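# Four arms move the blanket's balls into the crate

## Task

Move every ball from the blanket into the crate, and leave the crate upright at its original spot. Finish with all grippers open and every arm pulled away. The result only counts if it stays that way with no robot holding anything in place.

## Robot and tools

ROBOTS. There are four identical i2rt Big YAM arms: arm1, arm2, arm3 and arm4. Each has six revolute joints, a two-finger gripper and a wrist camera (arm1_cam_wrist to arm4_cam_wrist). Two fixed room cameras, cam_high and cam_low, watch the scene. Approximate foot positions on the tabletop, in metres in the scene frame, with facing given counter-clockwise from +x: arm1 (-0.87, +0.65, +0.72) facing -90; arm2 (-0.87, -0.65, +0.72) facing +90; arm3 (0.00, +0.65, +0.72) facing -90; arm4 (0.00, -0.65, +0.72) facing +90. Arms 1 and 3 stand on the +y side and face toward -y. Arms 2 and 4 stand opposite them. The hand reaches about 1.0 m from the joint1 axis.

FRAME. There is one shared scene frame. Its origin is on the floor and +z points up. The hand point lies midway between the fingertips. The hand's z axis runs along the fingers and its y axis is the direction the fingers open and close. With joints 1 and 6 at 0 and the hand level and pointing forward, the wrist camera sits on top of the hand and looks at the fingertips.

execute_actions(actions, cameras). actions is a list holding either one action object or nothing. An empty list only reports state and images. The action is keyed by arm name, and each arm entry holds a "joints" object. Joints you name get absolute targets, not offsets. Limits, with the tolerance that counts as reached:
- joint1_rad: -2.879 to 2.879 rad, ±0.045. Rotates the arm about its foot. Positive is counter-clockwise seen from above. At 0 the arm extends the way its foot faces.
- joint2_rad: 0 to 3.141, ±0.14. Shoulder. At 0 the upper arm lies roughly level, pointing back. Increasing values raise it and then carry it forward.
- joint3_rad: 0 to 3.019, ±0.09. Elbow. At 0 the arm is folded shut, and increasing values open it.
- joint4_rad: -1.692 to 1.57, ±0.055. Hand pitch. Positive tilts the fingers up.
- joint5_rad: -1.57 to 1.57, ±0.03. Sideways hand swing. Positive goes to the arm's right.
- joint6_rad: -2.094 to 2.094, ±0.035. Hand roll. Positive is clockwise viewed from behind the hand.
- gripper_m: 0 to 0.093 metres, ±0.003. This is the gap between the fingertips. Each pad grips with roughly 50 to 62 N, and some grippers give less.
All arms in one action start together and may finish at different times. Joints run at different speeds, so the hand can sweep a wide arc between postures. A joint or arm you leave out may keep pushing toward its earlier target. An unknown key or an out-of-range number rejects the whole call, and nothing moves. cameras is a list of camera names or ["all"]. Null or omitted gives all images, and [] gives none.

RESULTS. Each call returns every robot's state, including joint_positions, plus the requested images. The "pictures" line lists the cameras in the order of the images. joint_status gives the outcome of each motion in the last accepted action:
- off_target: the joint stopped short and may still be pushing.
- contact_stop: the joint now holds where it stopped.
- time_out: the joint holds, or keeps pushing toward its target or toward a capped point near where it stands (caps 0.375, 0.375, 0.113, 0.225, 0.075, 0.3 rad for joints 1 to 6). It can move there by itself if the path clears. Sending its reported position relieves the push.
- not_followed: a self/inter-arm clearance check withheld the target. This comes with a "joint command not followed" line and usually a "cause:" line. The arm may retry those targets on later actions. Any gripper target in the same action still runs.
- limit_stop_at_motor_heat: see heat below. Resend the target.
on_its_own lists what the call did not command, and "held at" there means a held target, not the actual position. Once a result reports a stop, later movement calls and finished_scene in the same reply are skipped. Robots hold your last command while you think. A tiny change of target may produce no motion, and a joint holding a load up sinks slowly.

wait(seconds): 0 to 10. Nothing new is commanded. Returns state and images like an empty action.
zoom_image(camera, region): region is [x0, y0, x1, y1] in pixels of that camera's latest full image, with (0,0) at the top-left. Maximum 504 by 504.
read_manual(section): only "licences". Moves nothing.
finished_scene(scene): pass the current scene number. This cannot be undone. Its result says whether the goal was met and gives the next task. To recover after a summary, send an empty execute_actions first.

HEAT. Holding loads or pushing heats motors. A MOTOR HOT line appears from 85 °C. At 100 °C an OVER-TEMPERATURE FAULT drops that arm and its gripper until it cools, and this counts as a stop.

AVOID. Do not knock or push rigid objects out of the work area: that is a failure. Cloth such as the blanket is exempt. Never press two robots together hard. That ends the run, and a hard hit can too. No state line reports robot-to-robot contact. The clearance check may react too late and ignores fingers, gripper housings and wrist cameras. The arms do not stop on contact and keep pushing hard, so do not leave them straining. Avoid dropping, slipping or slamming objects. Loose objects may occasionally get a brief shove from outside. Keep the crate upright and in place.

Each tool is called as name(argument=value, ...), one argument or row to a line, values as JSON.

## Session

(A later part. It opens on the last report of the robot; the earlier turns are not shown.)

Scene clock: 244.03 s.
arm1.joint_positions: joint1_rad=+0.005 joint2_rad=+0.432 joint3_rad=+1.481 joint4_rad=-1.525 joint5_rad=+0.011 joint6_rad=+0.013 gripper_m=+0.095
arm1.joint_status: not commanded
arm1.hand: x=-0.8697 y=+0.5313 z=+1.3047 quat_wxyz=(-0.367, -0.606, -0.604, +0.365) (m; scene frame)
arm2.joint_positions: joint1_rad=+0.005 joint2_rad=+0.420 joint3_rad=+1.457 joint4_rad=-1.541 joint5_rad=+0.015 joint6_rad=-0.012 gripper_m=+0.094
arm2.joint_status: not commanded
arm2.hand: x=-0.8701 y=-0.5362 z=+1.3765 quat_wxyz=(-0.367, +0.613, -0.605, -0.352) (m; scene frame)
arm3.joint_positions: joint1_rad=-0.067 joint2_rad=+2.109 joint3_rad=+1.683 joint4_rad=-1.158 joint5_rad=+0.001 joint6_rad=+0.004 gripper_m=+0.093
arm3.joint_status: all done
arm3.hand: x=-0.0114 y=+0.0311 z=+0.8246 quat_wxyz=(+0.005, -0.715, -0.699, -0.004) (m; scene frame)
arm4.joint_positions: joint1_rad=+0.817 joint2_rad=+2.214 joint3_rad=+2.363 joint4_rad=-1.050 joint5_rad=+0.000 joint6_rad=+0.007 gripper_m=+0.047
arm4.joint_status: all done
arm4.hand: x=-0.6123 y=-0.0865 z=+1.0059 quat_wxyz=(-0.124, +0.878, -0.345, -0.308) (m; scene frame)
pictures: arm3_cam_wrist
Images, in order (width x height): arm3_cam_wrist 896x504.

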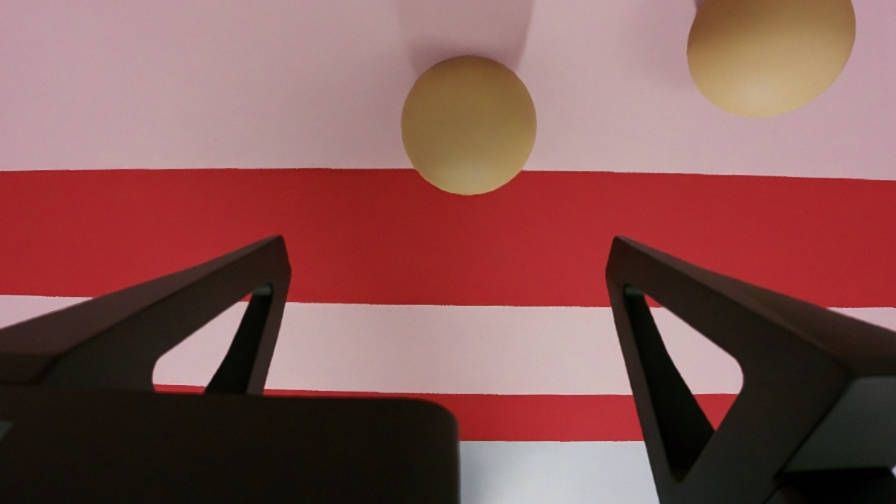

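execute_actions(
  actions=[
    {"arm3":{"joints":{"joint1_rad":-0.082,"joint2_rad":2.2,"joint3_rad":1.665,"joint4_rad":-1.005}},"arm4":{"joints":{"gripper_m":0.093,"joint2_rad":1.0,"joint3_rad":1.0,"joint4_rad":-1.3}}},
  ],
  cameras=["arm3_cam_wrist"],
)

execute_actions(
  actions=[
    {"arm3":{"joints":{"gripper_m":0.03}},"arm4":{"joints":{"joint1_rad":-0.61}}},
  ],
  cameras=[],
)

Scene clock: 251.80 s.
arm1.joint_positions: joint1_rad=+0.005 joint2_rad=+0.432 joint3_rad=+1.481 joint4_rad=-1.525 joint5_rad=+0.011 joint6_rad=+0.013 gripper_m=+0.095
arm1.joint_status: not commanded
arm1.hand: x=-0.8697 y=+0.5313 z=+1.3047 quat_wxyz=(-0.367, -0.606, -0.604, +0.365) (m; scene frame)
arm2.joint_positions: joint1_rad=+0.005 joint2_rad=+0.420 joint3_rad=+1.457 joint4_rad=-1.541 joint5_rad=+0.015 joint6_rad=-0.012 gripper_m=+0.094
arm2.joint_status: not commanded
arm2.hand: x=-0.8701 y=-0.5362 z=+1.3765 quat_wxyz=(-0.367, +0.613, -0.605, -0.352) (m; scene frame)
arm3.joint_positions: joint1_rad=-0.078 joint2_rad=+2.211 joint3_rad=+1.660 joint4_rad=-1.016 joint5_rad=+0.001 joint6_rad=+0.004 gripper_m=+0.093
arm3.joint_status: all done
arm3.hand: x=-0.0186 y=+0.0214 z=+0.7548 quat_wxyz=(-0.001, -0.719, -0.695, +0.002) (m; scene frame)
arm4.joint_positions: joint1_rad=+0.817 joint2_rad=+1.013 joint3_rad=+0.998 joint4_rad=-1.296 joint5_rad=+0.000 joint6_rad=+0.007 gripper_m=+0.093
arm4.joint_status: all done
arm4.hand: x=-0.2379 y=-0.4325 z=+0.9906 quat_wxyz=(-0.052, +0.922, -0.364, -0.122) (m; scene frame)
pictures: arm3_cam_wrist
Images, in order (width x height): arm3_cam_wrist 896x504.

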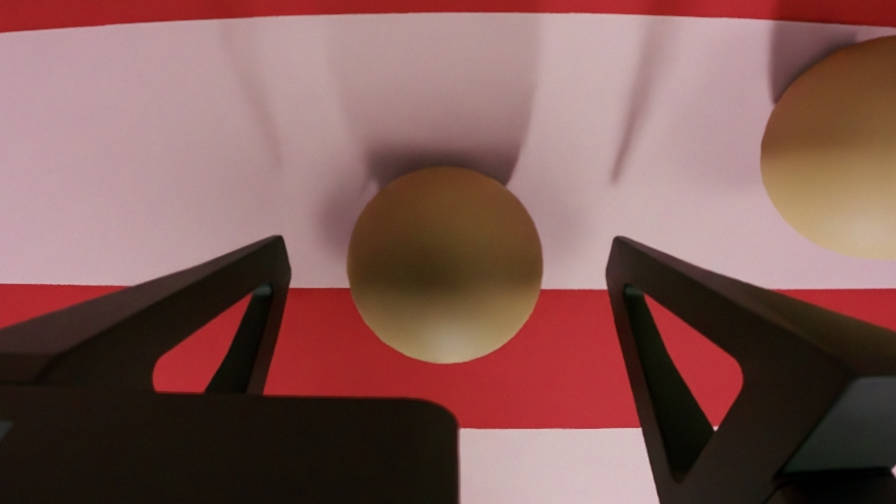

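Scene clock: 253.50 s.
arm1.joint_positions: joint1_rad=+0.005 joint2_rad=+0.432 joint3_rad=+1.481 joint4_rad=-1.525 joint5_rad=+0.011 joint6_rad=+0.013 gripper_m=+0.095
arm1.joint_status: not commanded
arm1.hand: x=-0.8697 y=+0.5313 z=+1.3047 quat_wxyz=(-0.367, -0.606, -0.604, +0.365) (m; scene frame)
arm2.joint_positions: joint1_rad=+0.005 joint2_rad=+0.420 joint3_rad=+1.457 joint4_rad=-1.541 joint5_rad=+0.015 joint6_rad=-0.012 gripper_m=+0.094
arm2.joint_status: not commanded
arm2.hand: x=-0.8701 y=-0.5362 z=+1.3765 quat_wxyz=(-0.367, +0.613, -0.605, -0.352) (m; scene frame)
arm3.joint_positions: joint1_rad=-0.078 joint2_rad=+2.211 joint3_rad=+1.660 joint4_rad=-1.016 joint5_rad=+0.000 joint6_rad=+0.004 gripper_m=+0.047
arm3.joint_status: gripper_m off_target (ended at +0.047, target +0.030)
arm3.hand: x=-0.0186 y=+0.0214 z=+0.7548 quat_wxyz=(-0.001, -0.719, -0.695, +0.002) (m; scene frame)
arm4.joint_positions: joint1_rad=-0.610 joint2_rad=+1.013 joint3_rad=+0.998 joint4_rad=-1.296 joint5_rad=+0.000 joint6_rad=+0.007 gripper_m=+0.093
arm4.joint_status: all done
arm4.hand: x=+0.1835 y=-0.3859 z=+0.9917 quat_wxyz=(-0.117, +0.458, -0.879, -0.065) (m; scene frame)
pictures: none
No camera images: the call's "cameras" was empty. Leave "cameras" out to get every camera's image.

execute_actions(
  actions=[
    {"arm3":{"joints":{"joint2_rad":1.3,"joint4_rad":-0.87}},"arm4":{"joints":{"joint2_rad":2.09,"joint3_rad":1.88,"joint4_rad":-1.33}}},
  ],
  cameras=["arm4_cam_wrist"],
)

Scene clock: 258.47 s.
arm1.joint_positions: joint1_rad=+0.005 joint2_rad=+0.432 joint3_rad=+1.481 joint4_rad=-1.525 joint5_rad=+0.011 joint6_rad=+0.013 gripper_m=+0.095
arm1.joint_status: not commanded
arm1.hand: x=-0.8697 y=+0.5313 z=+1.3047 quat_wxyz=(-0.367, -0.606, -0.604, +0.365) (m; scene frame)
arm2.joint_positions: joint1_rad=+0.005 joint2_rad=+0.420 joint3_rad=+1.457 joint4_rad=-1.541 joint5_rad=+0.015 joint6_rad=-0.012 gripper_m=+0.094
arm2.joint_status: not commanded
arm2.hand: x=-0.8701 y=-0.5362 z=+1.3765 quat_wxyz=(-0.367, +0.613, -0.605, -0.352) (m; scene frame)
arm3.joint_positions: joint1_rad=-0.078 joint2_rad=+1.311 joint3_rad=+1.650 joint4_rad=-0.876 joint5_rad=+0.000 joint6_rad=+0.004 gripper_m=+0.047
arm3.joint_status: all done
arm3.hand: x=-0.0161 y=+0.0889 z=+1.3220 quat_wxyz=(-0.345, -0.625, -0.605, +0.354) (m; scene frame)
arm4.joint_positions: joint1_rad=-0.610 joint2_rad=+2.110 joint3_rad=+1.823 joint4_rad=-1.329 joint5_rad=+0.000 joint6_rad=+0.007 gripper_m=+0.093
arm4.joint_status: all done
arm4.hand: x=+0.3570 y=-0.1319 z=+0.8175 quat_wxyz=(+0.017, +0.463, -0.886, +0.006) (m; scene frame)
pictures: arm4_cam_wrist
Images, in order (width x height): arm4_cam_wrist 896x504.

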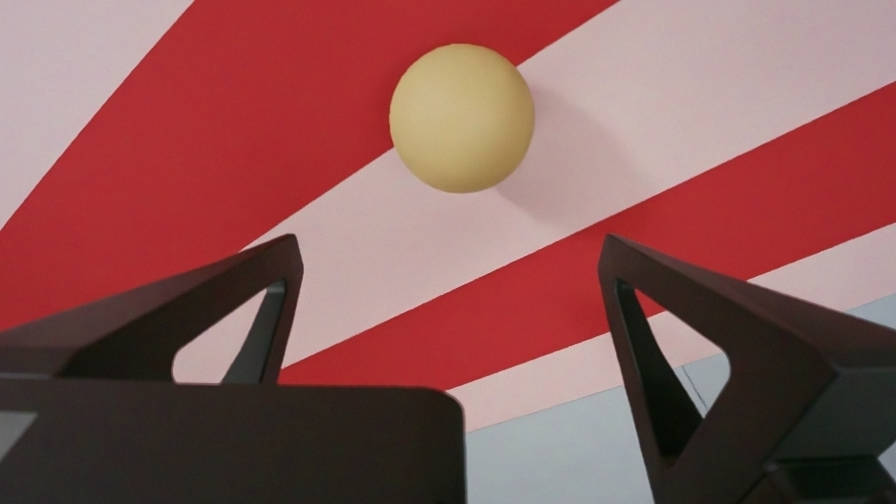

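r .629→.640.

execute_actions(
  actions=[
    {"arm3":{"joints":{"joint1_rad":-0.93,"joint3_rad":2.21}},"arm4":{"joints":{"joint1_rad":-0.618,"joint2_rad":2.173,"joint3_rad":1.745,"joint4_rad":-1.135}}},
  ],
  cameras=["arm4_cam_wrist"],
)

execute_actions(
  actions=[
    {"arm3":{"joints":{"joint2_rad":2.19}},"arm4":{"joints":{"gripper_m":0.03}}},
  ],
  cameras=["arm4_cam_wrist"],
)

Scene clock: 262.70 s.
arm1.joint_positions: joint1_rad=+0.005 joint2_rad=+0.432 joint3_rad=+1.481 joint4_rad=-1.525 joint5_rad=+0.011 joint6_rad=+0.013 gripper_m=+0.095
arm1.joint_status: not commanded
arm1.hand: x=-0.8697 y=+0.5313 z=+1.3047 quat_wxyz=(-0.367, -0.606, -0.604, +0.365) (m; scene frame)
arm2.joint_positions: joint1_rad=+0.005 joint2_rad=+0.420 joint3_rad=+1.457 joint4_rad=-1.541 joint5_rad=+0.015 joint6_rad=-0.012 gripper_m=+0.094
arm2.joint_status: not commanded
arm2.hand: x=-0.8701 y=-0.5362 z=+1.3765 quat_wxyz=(-0.367, +0.613, -0.605, -0.352) (m; scene frame)
arm3.joint_positions: joint1_rad=-0.929 joint2_rad=+1.299 joint3_rad=+2.180 joint4_rad=-0.876 joint5_rad=+0.001 joint6_rad=+0.004 gripper_m=+0.047
arm3.joint_status: all done
arm3.hand: x=-0.3652 y=+0.3485 z=+1.6168 quat_wxyz=(-0.241, -0.664, -0.237, +0.667) (m; scene frame)
arm4.joint_positions: joint1_rad=-0.610 joint2_rad=+2.165 joint3_rad=+1.745 joint4_rad=-1.145 joint5_rad=+0.000 joint6_rad=+0.007 gripper_m=+0.093
arm4.joint_status: all done
arm4.hand: x=+0.3630 y=-0.1226 z=+0.7551 quat_wxyz=(-0.006, +0.463, -0.886, -0.006) (m; scene frame)
pictures: arm4_cam_wrist
Images, in order (width x height): arm4_cam_wrist 896x504.

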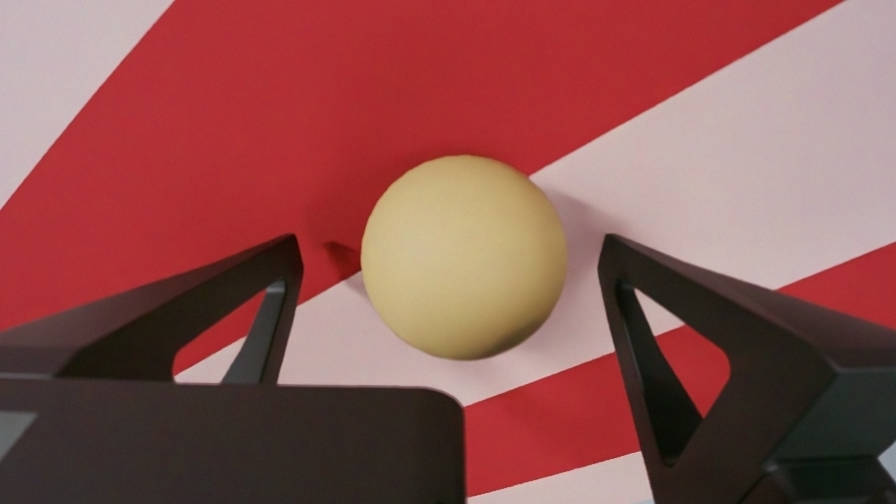

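Scene clock: 264.63 s.
arm1.joint_positions: joint1_rad=+0.005 joint2_rad=+0.432 joint3_rad=+1.481 joint4_rad=-1.525 joint5_rad=+0.011 joint6_rad=+0.013 gripper_m=+0.095
arm1.joint_status: not commanded
arm1.hand: x=-0.8697 y=+0.5313 z=+1.3047 quat_wxyz=(-0.367, -0.606, -0.604, +0.365) (m; scene frame)
arm2.joint_positions: joint1_rad=+0.005 joint2_rad=+0.420 joint3_rad=+1.457 joint4_rad=-1.541 joint5_rad=+0.015 joint6_rad=-0.012 gripper_m=+0.094
arm2.joint_status: not commanded
arm2.hand: x=-0.8701 y=-0.5362 z=+1.3765 quat_wxyz=(-0.367, +0.613, -0.605, -0.352) (m; scene frame)
arm3.joint_positions: joint1_rad=-0.927 joint2_rad=+2.184 joint3_rad=+2.170 joint4_rad=-0.873 joint5_rad=+0.001 joint6_rad=+0.003 gripper_m=+0.047
arm3.joint_status: all done
arm3.hand: x=-0.6409 y=+0.1191 z=+1.0129 quat_wxyz=(-0.114, -0.887, -0.318, +0.316) (m; scene frame)
arm4.joint_positions: joint1_rad=-0.610 joint2_rad=+2.165 joint3_rad=+1.745 joint4_rad=-1.145 joint5_rad=-0.001 joint6_rad=+0.007 gripper_m=+0.047
arm4.joint_status: gripper_m off_target (ended at +0.047, target +0.030)
arm4.hand: x=+0.3629 y=-0.1226 z=+0.7551 quat_wxyz=(-0.006, +0.463, -0.886, -0.006) (m; scene frame)
pictures: arm4_cam_wrist
Images, in order (width x height): arm4_cam_wrist 896x504.

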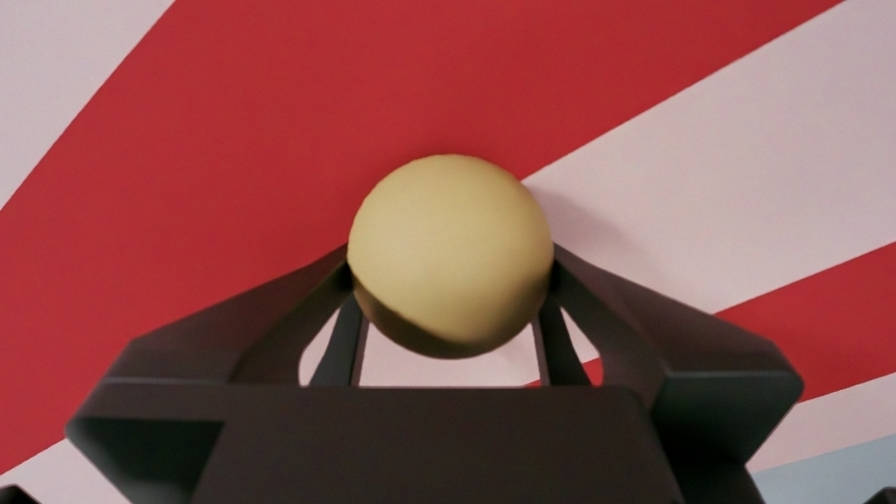

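execute_actions(
  actions=[
    {"arm3":{"joints":{"gripper_m":0.093,"joint2_rad":1.3,"joint3_rad":1.5}},"arm4":{"joints":{"joint1_rad":0.812,"joint2_rad":1.25,"joint3_rad":1.5,"joint4_rad":-1.05}}},
  ],
  cameras=[],
)

execute_actions(
  actions=[
    {"arm3":{"joints":{"joint1_rad":-0.235,"joint2_rad":2.22,"joint3_rad":1.945,"joint4_rad":-1.255}},"arm4":{"joints":{"joint2_rad":2.2,"joint3_rad":2.42}}},
  ],
  cameras=["arm3_cam_wrist"],
)

Scene clock: 272.03 s.
arm1.joint_positions: joint1_rad=+0.005 joint2_rad=+0.432 joint3_rad=+1.481 joint4_rad=-1.525 joint5_rad=+0.011 joint6_rad=+0.013 gripper_m=+0.095
arm1.joint_status: not commanded
arm1.hand: x=-0.8697 y=+0.5313 z=+1.3047 quat_wxyz=(-0.367, -0.606, -0.604, +0.365) (m; scene frame)
arm2.joint_positions: joint1_rad=+0.005 joint2_rad=+0.420 joint3_rad=+1.457 joint4_rad=-1.541 joint5_rad=+0.015 joint6_rad=-0.012 gripper_m=+0.094
arm2.joint_status: not commanded
arm2.hand: x=-0.8701 y=-0.5362 z=+1.3765 quat_wxyz=(-0.367, +0.613, -0.605, -0.352) (m; scene frame)
arm3.joint_positions: joint1_rad=-0.927 joint2_rad=+1.303 joint3_rad=+1.499 joint4_rad=-0.873 joint5_rad=+0.001 joint6_rad=+0.003 gripper_m=+0.093
arm3.joint_status: all done
arm3.hand: x=-0.4259 y=+0.2975 z=+1.2417 quat_wxyz=(-0.147, -0.848, -0.305, +0.407) (m; scene frame)
arm4.joint_positions: joint1_rad=+0.818 joint2_rad=+1.242 joint3_rad=+1.493 joint4_rad=-1.045 joint5_rad=-0.003 joint6_rad=+0.005 gripper_m=+0.047
arm4.joint_status: all done
arm4.hand: x=-0.3726 y=-0.3114 z=+1.1777 quat_wxyz=(-0.141, +0.861, -0.337, -0.355) (m; scene frame)
pictures: none
No camera images: the call's "cameras" was empty. Leave "cameras" out to get every camera's image.

Scene clock: 273.87 s.
arm1.joint_positions: joint1_rad=+0.005 joint2_rad=+0.432 joint3_rad=+1.481 joint4_rad=-1.525 joint5_rad=+0.011 joint6_rad=+0.013 gripper_m=+0.095
arm1.joint_status: not commanded
arm1.hand: x=-0.8697 y=+0.5313 z=+1.3047 quat_wxyz=(-0.367, -0.606, -0.604, +0.365) (m; scene frame)
arm2.joint_positions: joint1_rad=+0.005 joint2_rad=+0.420 joint3_rad=+1.457 joint4_rad=-1.541 joint5_rad=+0.015 joint6_rad=-0.012 gripper_m=+0.094
arm2.joint_status: not commanded
arm2.hand: x=-0.8701 y=-0.5362 z=+1.3765 quat_wxyz=(-0.367, +0.613, -0.605, -0.352) (m; scene frame)
arm3.joint_positions: joint1_rad=-0.240 joint2_rad=+2.227 joint3_rad=+1.909 joint4_rad=-1.248 joint5_rad=-0.001 joint6_rad=+0.003 gripper_m=+0.093
arm3.joint_status: all done
arm3.hand: x=-0.1277 y=-0.0081 z=+0.8309 quat_wxyz=(-0.001, -0.772, -0.635, +0.002) (m; scene frame)
arm4.joint_positions: joint1_rad=+0.818 joint2_rad=+2.222 joint3_rad=+2.358 joint4_rad=-1.049 joint5_rad=-0.003 joint6_rad=+0.005 gripper_m=+0.047
arm4.joint_status: all done
arm4.hand: x=-0.6134 y=-0.0869 z=+0.9971 quat_wxyz=(-0.121, +0.880, -0.345, -0.303) (m; scene frame)
pictures: arm3_cam_wrist
Images, in order (width x height): arm3_cam_wrist 896x504.

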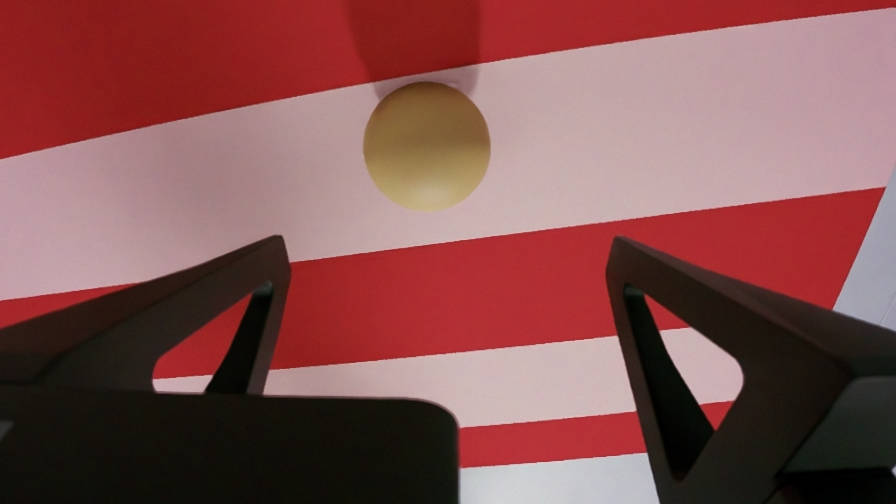

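execute_actions(
  actions=[
    {"arm3":{"joints":{"joint1_rad":-0.222,"joint2_rad":2.305,"joint3_rad":1.85,"joint4_rad":-1.095}},"arm4":{"joints":{"gripper_m":0.093,"joint2_rad":1.0,"joint3_rad":1.2}}},
  ],
  cameras=["arm3_cam_wrist"],
)

execute_actions(
  actions=[
    {"arm3":{"joints":{"gripper_m":0.03}}},
  ],
  cameras=[],
)

execute_actions(
  actions=[
    {"arm3":{"joints":{"joint1_rad":-0.93,"joint2_rad":1.4,"joint3_rad":2.21,"joint4_rad":-0.87}}},
  ],
  cameras=[],
)

execute_actions(
  actions=[
    {"arm3":{"joints":{"joint2_rad":2.19}}},
  ],
  cameras=[],
)

execute_actions(
  actions=[
    {"arm3":{"joints":{"gripper_m":0.093,"joint2_rad":1.1,"joint3_rad":1.3}}},
  ],
  cameras=["cam_high"],
)

Scene clock: 279.47 s.
arm1.joint_positions: joint1_rad=+0.005 joint2_rad=+0.432 joint3_rad=+1.481 joint4_rad=-1.525 joint5_rad=+0.011 joint6_rad=+0.013 gripper_m=+0.095
arm1.joint_status: not commanded
arm1.hand: x=-0.8697 y=+0.5313 z=+1.3047 quat_wxyz=(-0.367, -0.606, -0.604, +0.365) (m; scene frame)
arm2.joint_positions: joint1_rad=+0.005 joint2_rad=+0.420 joint3_rad=+1.457 joint4_rad=-1.541 joint5_rad=+0.015 joint6_rad=-0.012 gripper_m=+0.094
arm2.joint_status: not commanded
arm2.hand: x=-0.8701 y=-0.5362 z=+1.3765 quat_wxyz=(-0.367, +0.613, -0.605, -0.352) (m; scene frame)
arm3.joint_positions: joint1_rad=-0.225 joint2_rad=+2.319 joint3_rad=+1.843 joint4_rad=-1.106 joint5_rad=-0.001 joint6_rad=+0.003 gripper_m=+0.093
arm3.joint_status: all done
arm3.hand: x=-0.1168 y=-0.0059 z=+0.7483 quat_wxyz=(+0.003, -0.767, -0.641, -0.004) (m; scene frame)
arm4.joint_positions: joint1_rad=+0.818 joint2_rad=+1.000 joint3_rad=+1.196 joint4_rad=-1.048 joint5_rad=-0.003 joint6_rad=+0.005 gripper_m=+0.093
arm4.joint_status: all done
arm4.hand: x=-0.3025 y=-0.3754 z=+1.1214 quat_wxyz=(-0.131, +0.871, -0.341, -0.329) (m; scene frame)
pictures: arm3_cam_wrist
Images, in order (width x height): arm3_cam_wrist 896x504.

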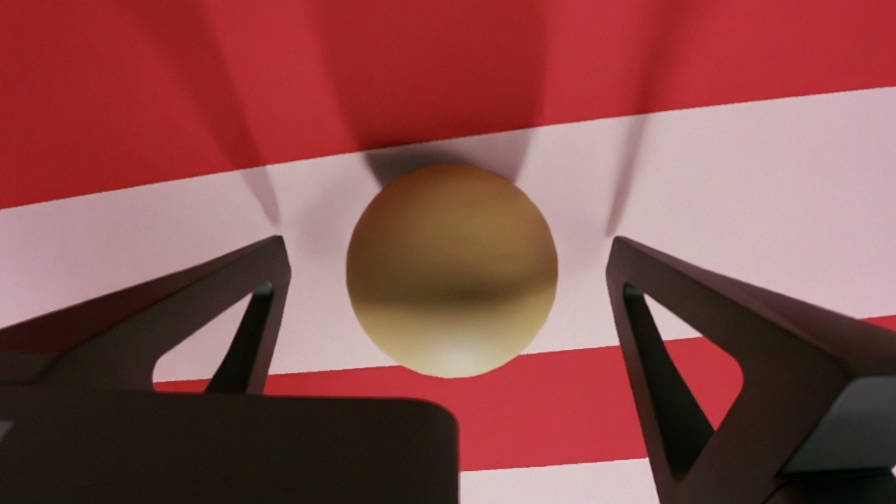

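Scene clock: 280.10 s.
arm1.joint_positions: joint1_rad=+0.005 joint2_rad=+0.432 joint3_rad=+1.481 joint4_rad=-1.525 joint5_rad=+0.011 joint6_rad=+0.013 gripper_m=+0.095
arm1.joint_status: not commanded
arm1.hand: x=-0.8697 y=+0.5313 z=+1.3047 quat_wxyz=(-0.367, -0.606, -0.604, +0.365) (m; scene frame)
arm2.joint_positions: joint1_rad=+0.005 joint2_rad=+0.420 joint3_rad=+1.457 joint4_rad=-1.541 joint5_rad=+0.015 joint6_rad=-0.012 gripper_m=+0.094
arm2.joint_status: not commanded
arm2.hand: x=-0.8701 y=-0.5362 z=+1.3765 quat_wxyz=(-0.367, +0.613, -0.605, -0.352) (m; scene frame)
arm3.joint_positions: joint1_rad=-0.225 joint2_rad=+2.319 joint3_rad=+1.843 joint4_rad=-1.106 joint5_rad=-0.001 joint6_rad=+0.003 gripper_m=+0.047
arm3.joint_status: gripper_m off_target (ended at +0.047, target +0.030)
arm3.hand: x=-0.1168 y=-0.0059 z=+0.7483 quat_wxyz=(+0.003, -0.767, -0.641, -0.004) (m; scene frame)
arm4.joint_positions: joint1_rad=+0.818 joint2_rad=+1.000 joint3_rad=+1.196 joint4_rad=-1.048 joint5_rad=-0.003 joint6_rad=+0.005 gripper_m=+0.093
arm4.joint_status: not commanded
arm4.hand: x=-0.3025 y=-0.3754 z=+1.1214 quat_wxyz=(-0.131, +0.871, -0.341, -0.329) (m; scene frame)
pictures: none
No camera images: the call's "cameras" was empty. Leave "cameras" out to get every camera's image.

Scene clock: 282.43 s.
arm1.joint_positions: joint1_rad=+0.005 joint2_rad=+0.432 joint3_rad=+1.481 joint4_rad=-1.525 joint5_rad=+0.011 joint6_rad=+0.013 gripper_m=+0.095
arm1.joint_status: not commanded
arm1.hand: x=-0.8697 y=+0.5313 z=+1.3047 quat_wxyz=(-0.367, -0.606, -0.604, +0.365) (m; scene frame)
arm2.joint_positions: joint1_rad=+0.005 joint2_rad=+0.420 joint3_rad=+1.457 joint4_rad=-1.541 joint5_rad=+0.015 joint6_rad=-0.012 gripper_m=+0.094
arm2.joint_status: not commanded
arm2.hand: x=-0.8701 y=-0.5362 z=+1.3765 quat_wxyz=(-0.367, +0.613, -0.605, -0.352) (m; scene frame)
arm3.joint_positions: joint1_rad=-0.923 joint2_rad=+1.399 joint3_rad=+2.191 joint4_rad=-0.868 joint5_rad=+0.000 joint6_rad=+0.003 gripper_m=+0.047
arm3.joint_status: all done
arm3.hand: x=-0.4117 y=+0.3060 z=+1.5760 quat_wxyz=(-0.233, -0.689, -0.249, +0.639) (m; scene frame)
arm4.joint_positions: joint1_rad=+0.818 joint2_rad=+1.000 joint3_rad=+1.196 joint4_rad=-1.048 joint5_rad=-0.003 joint6_rad=+0.005 gripper_m=+0.093
arm4.joint_status: not commanded
arm4.hand: x=-0.3025 y=-0.3754 z=+1.1214 quat_wxyz=(-0.131, +0.871, -0.341, -0.329) (m; scene frame)
pictures: none
No camera images: the call's "cameras" was empty. Leave "cameras" out to get every camera's image.

Scene clock: 284.30 s.
arm1.joint_positions: joint1_rad=+0.005 joint2_rad=+0.432 joint3_rad=+1.481 joint4_rad=-1.525 joint5_rad=+0.011 joint6_rad=+0.013 gripper_m=+0.095
arm1.joint_status: not commanded
arm1.hand: x=-0.8697 y=+0.5313 z=+1.3047 quat_wxyz=(-0.367, -0.606, -0.604, +0.365) (m; scene frame)
arm2.joint_positions: joint1_rad=+0.005 joint2_rad=+0.420 joint3_rad=+1.457 joint4_rad=-1.541 joint5_rad=+0.015 joint6_rad=-0.012 gripper_m=+0.094
arm2.joint_status: not commanded
arm2.hand: x=-0.8701 y=-0.5362 z=+1.3765 quat_wxyz=(-0.367, +0.613, -0.605, -0.352) (m; scene frame)
arm3.joint_positions: joint1_rad=-0.925 joint2_rad=+2.183 joint3_rad=+2.169 joint4_rad=-0.873 joint5_rad=+0.000 joint6_rad=+0.002 gripper_m=+0.047
arm3.joint_status: all done
arm3.hand: x=-0.6393 y=+0.1173 z=+1.0137 quat_wxyz=(-0.115, -0.886, -0.320, +0.316) (m; scene frame)
arm4.joint_positions: joint1_rad=+0.818 joint2_rad=+1.000 joint3_rad=+1.196 joint4_rad=-1.048 joint5_rad=-0.003 joint6_rad=+0.005 gripper_m=+0.093
arm4.joint_status: not commanded
arm4.hand: x=-0.3025 y=-0.3754 z=+1.1214 quat_wxyz=(-0.131, +0.871, -0.341, -0.329) (m; scene frame)
pictures: none
No camera images: the call's "cameras" was empty. Leave "cameras" out to get every camera's image.

Scene clock: 285.93 s.
arm1.joint_positions: joint1_rad=+0.005 joint2_rad=+0.432 joint3_rad=+1.481 joint4_rad=-1.525 joint5_rad=+0.011 joint6_rad=+0.013 gripper_m=+0.095
arm1.joint_status: not commanded
arm1.hand: x=-0.8697 y=+0.5313 z=+1.3047 quat_wxyz=(-0.367, -0.606, -0.604, +0.365) (m; scene frame)
arm2.joint_positions: joint1_rad=+0.005 joint2_rad=+0.420 joint3_rad=+1.457 joint4_rad=-1.541 joint5_rad=+0.015 joint6_rad=-0.012 gripper_m=+0.094
arm2.joint_status: not commanded
arm2.hand: x=-0.8701 y=-0.5362 z=+1.3765 quat_wxyz=(-0.367, +0.613, -0.605, -0.352) (m; scene frame)
arm3.joint_positions: joint1_rad=-0.925 joint2_rad=+1.094 joint3_rad=+1.303 joint4_rad=-0.873 joint5_rad=+0.000 joint6_rad=+0.002 gripper_m=+0.093
arm3.joint_status: all done
arm3.hand: x=-0.3652 y=+0.3458 z=+1.2334 quat_wxyz=(-0.150, -0.845, -0.305, +0.412) (m; scene frame)
arm4.joint_positions: joint1_rad=+0.818 joint2_rad=+1.000 joint3_rad=+1.196 joint4_rad=-1.048 joint5_rad=-0.003 joint6_rad=+0.005 gripper_m=+0.093
arm4.joint_status: not commanded
arm4.hand: x=-0.3025 y=-0.3754 z=+1.1214 quat_wxyz=(-0.131, +0.871, -0.341, -0.329) (m; scene frame)
pictures: cam_high
Images, in order (width x height): cam_high 896x504.

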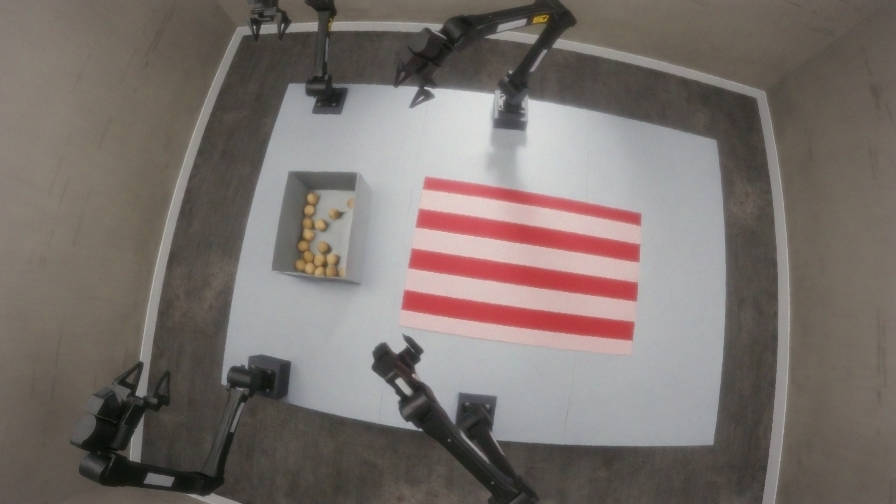

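finished_scene(
  scene=2,
)

The scene is finished: the task was done.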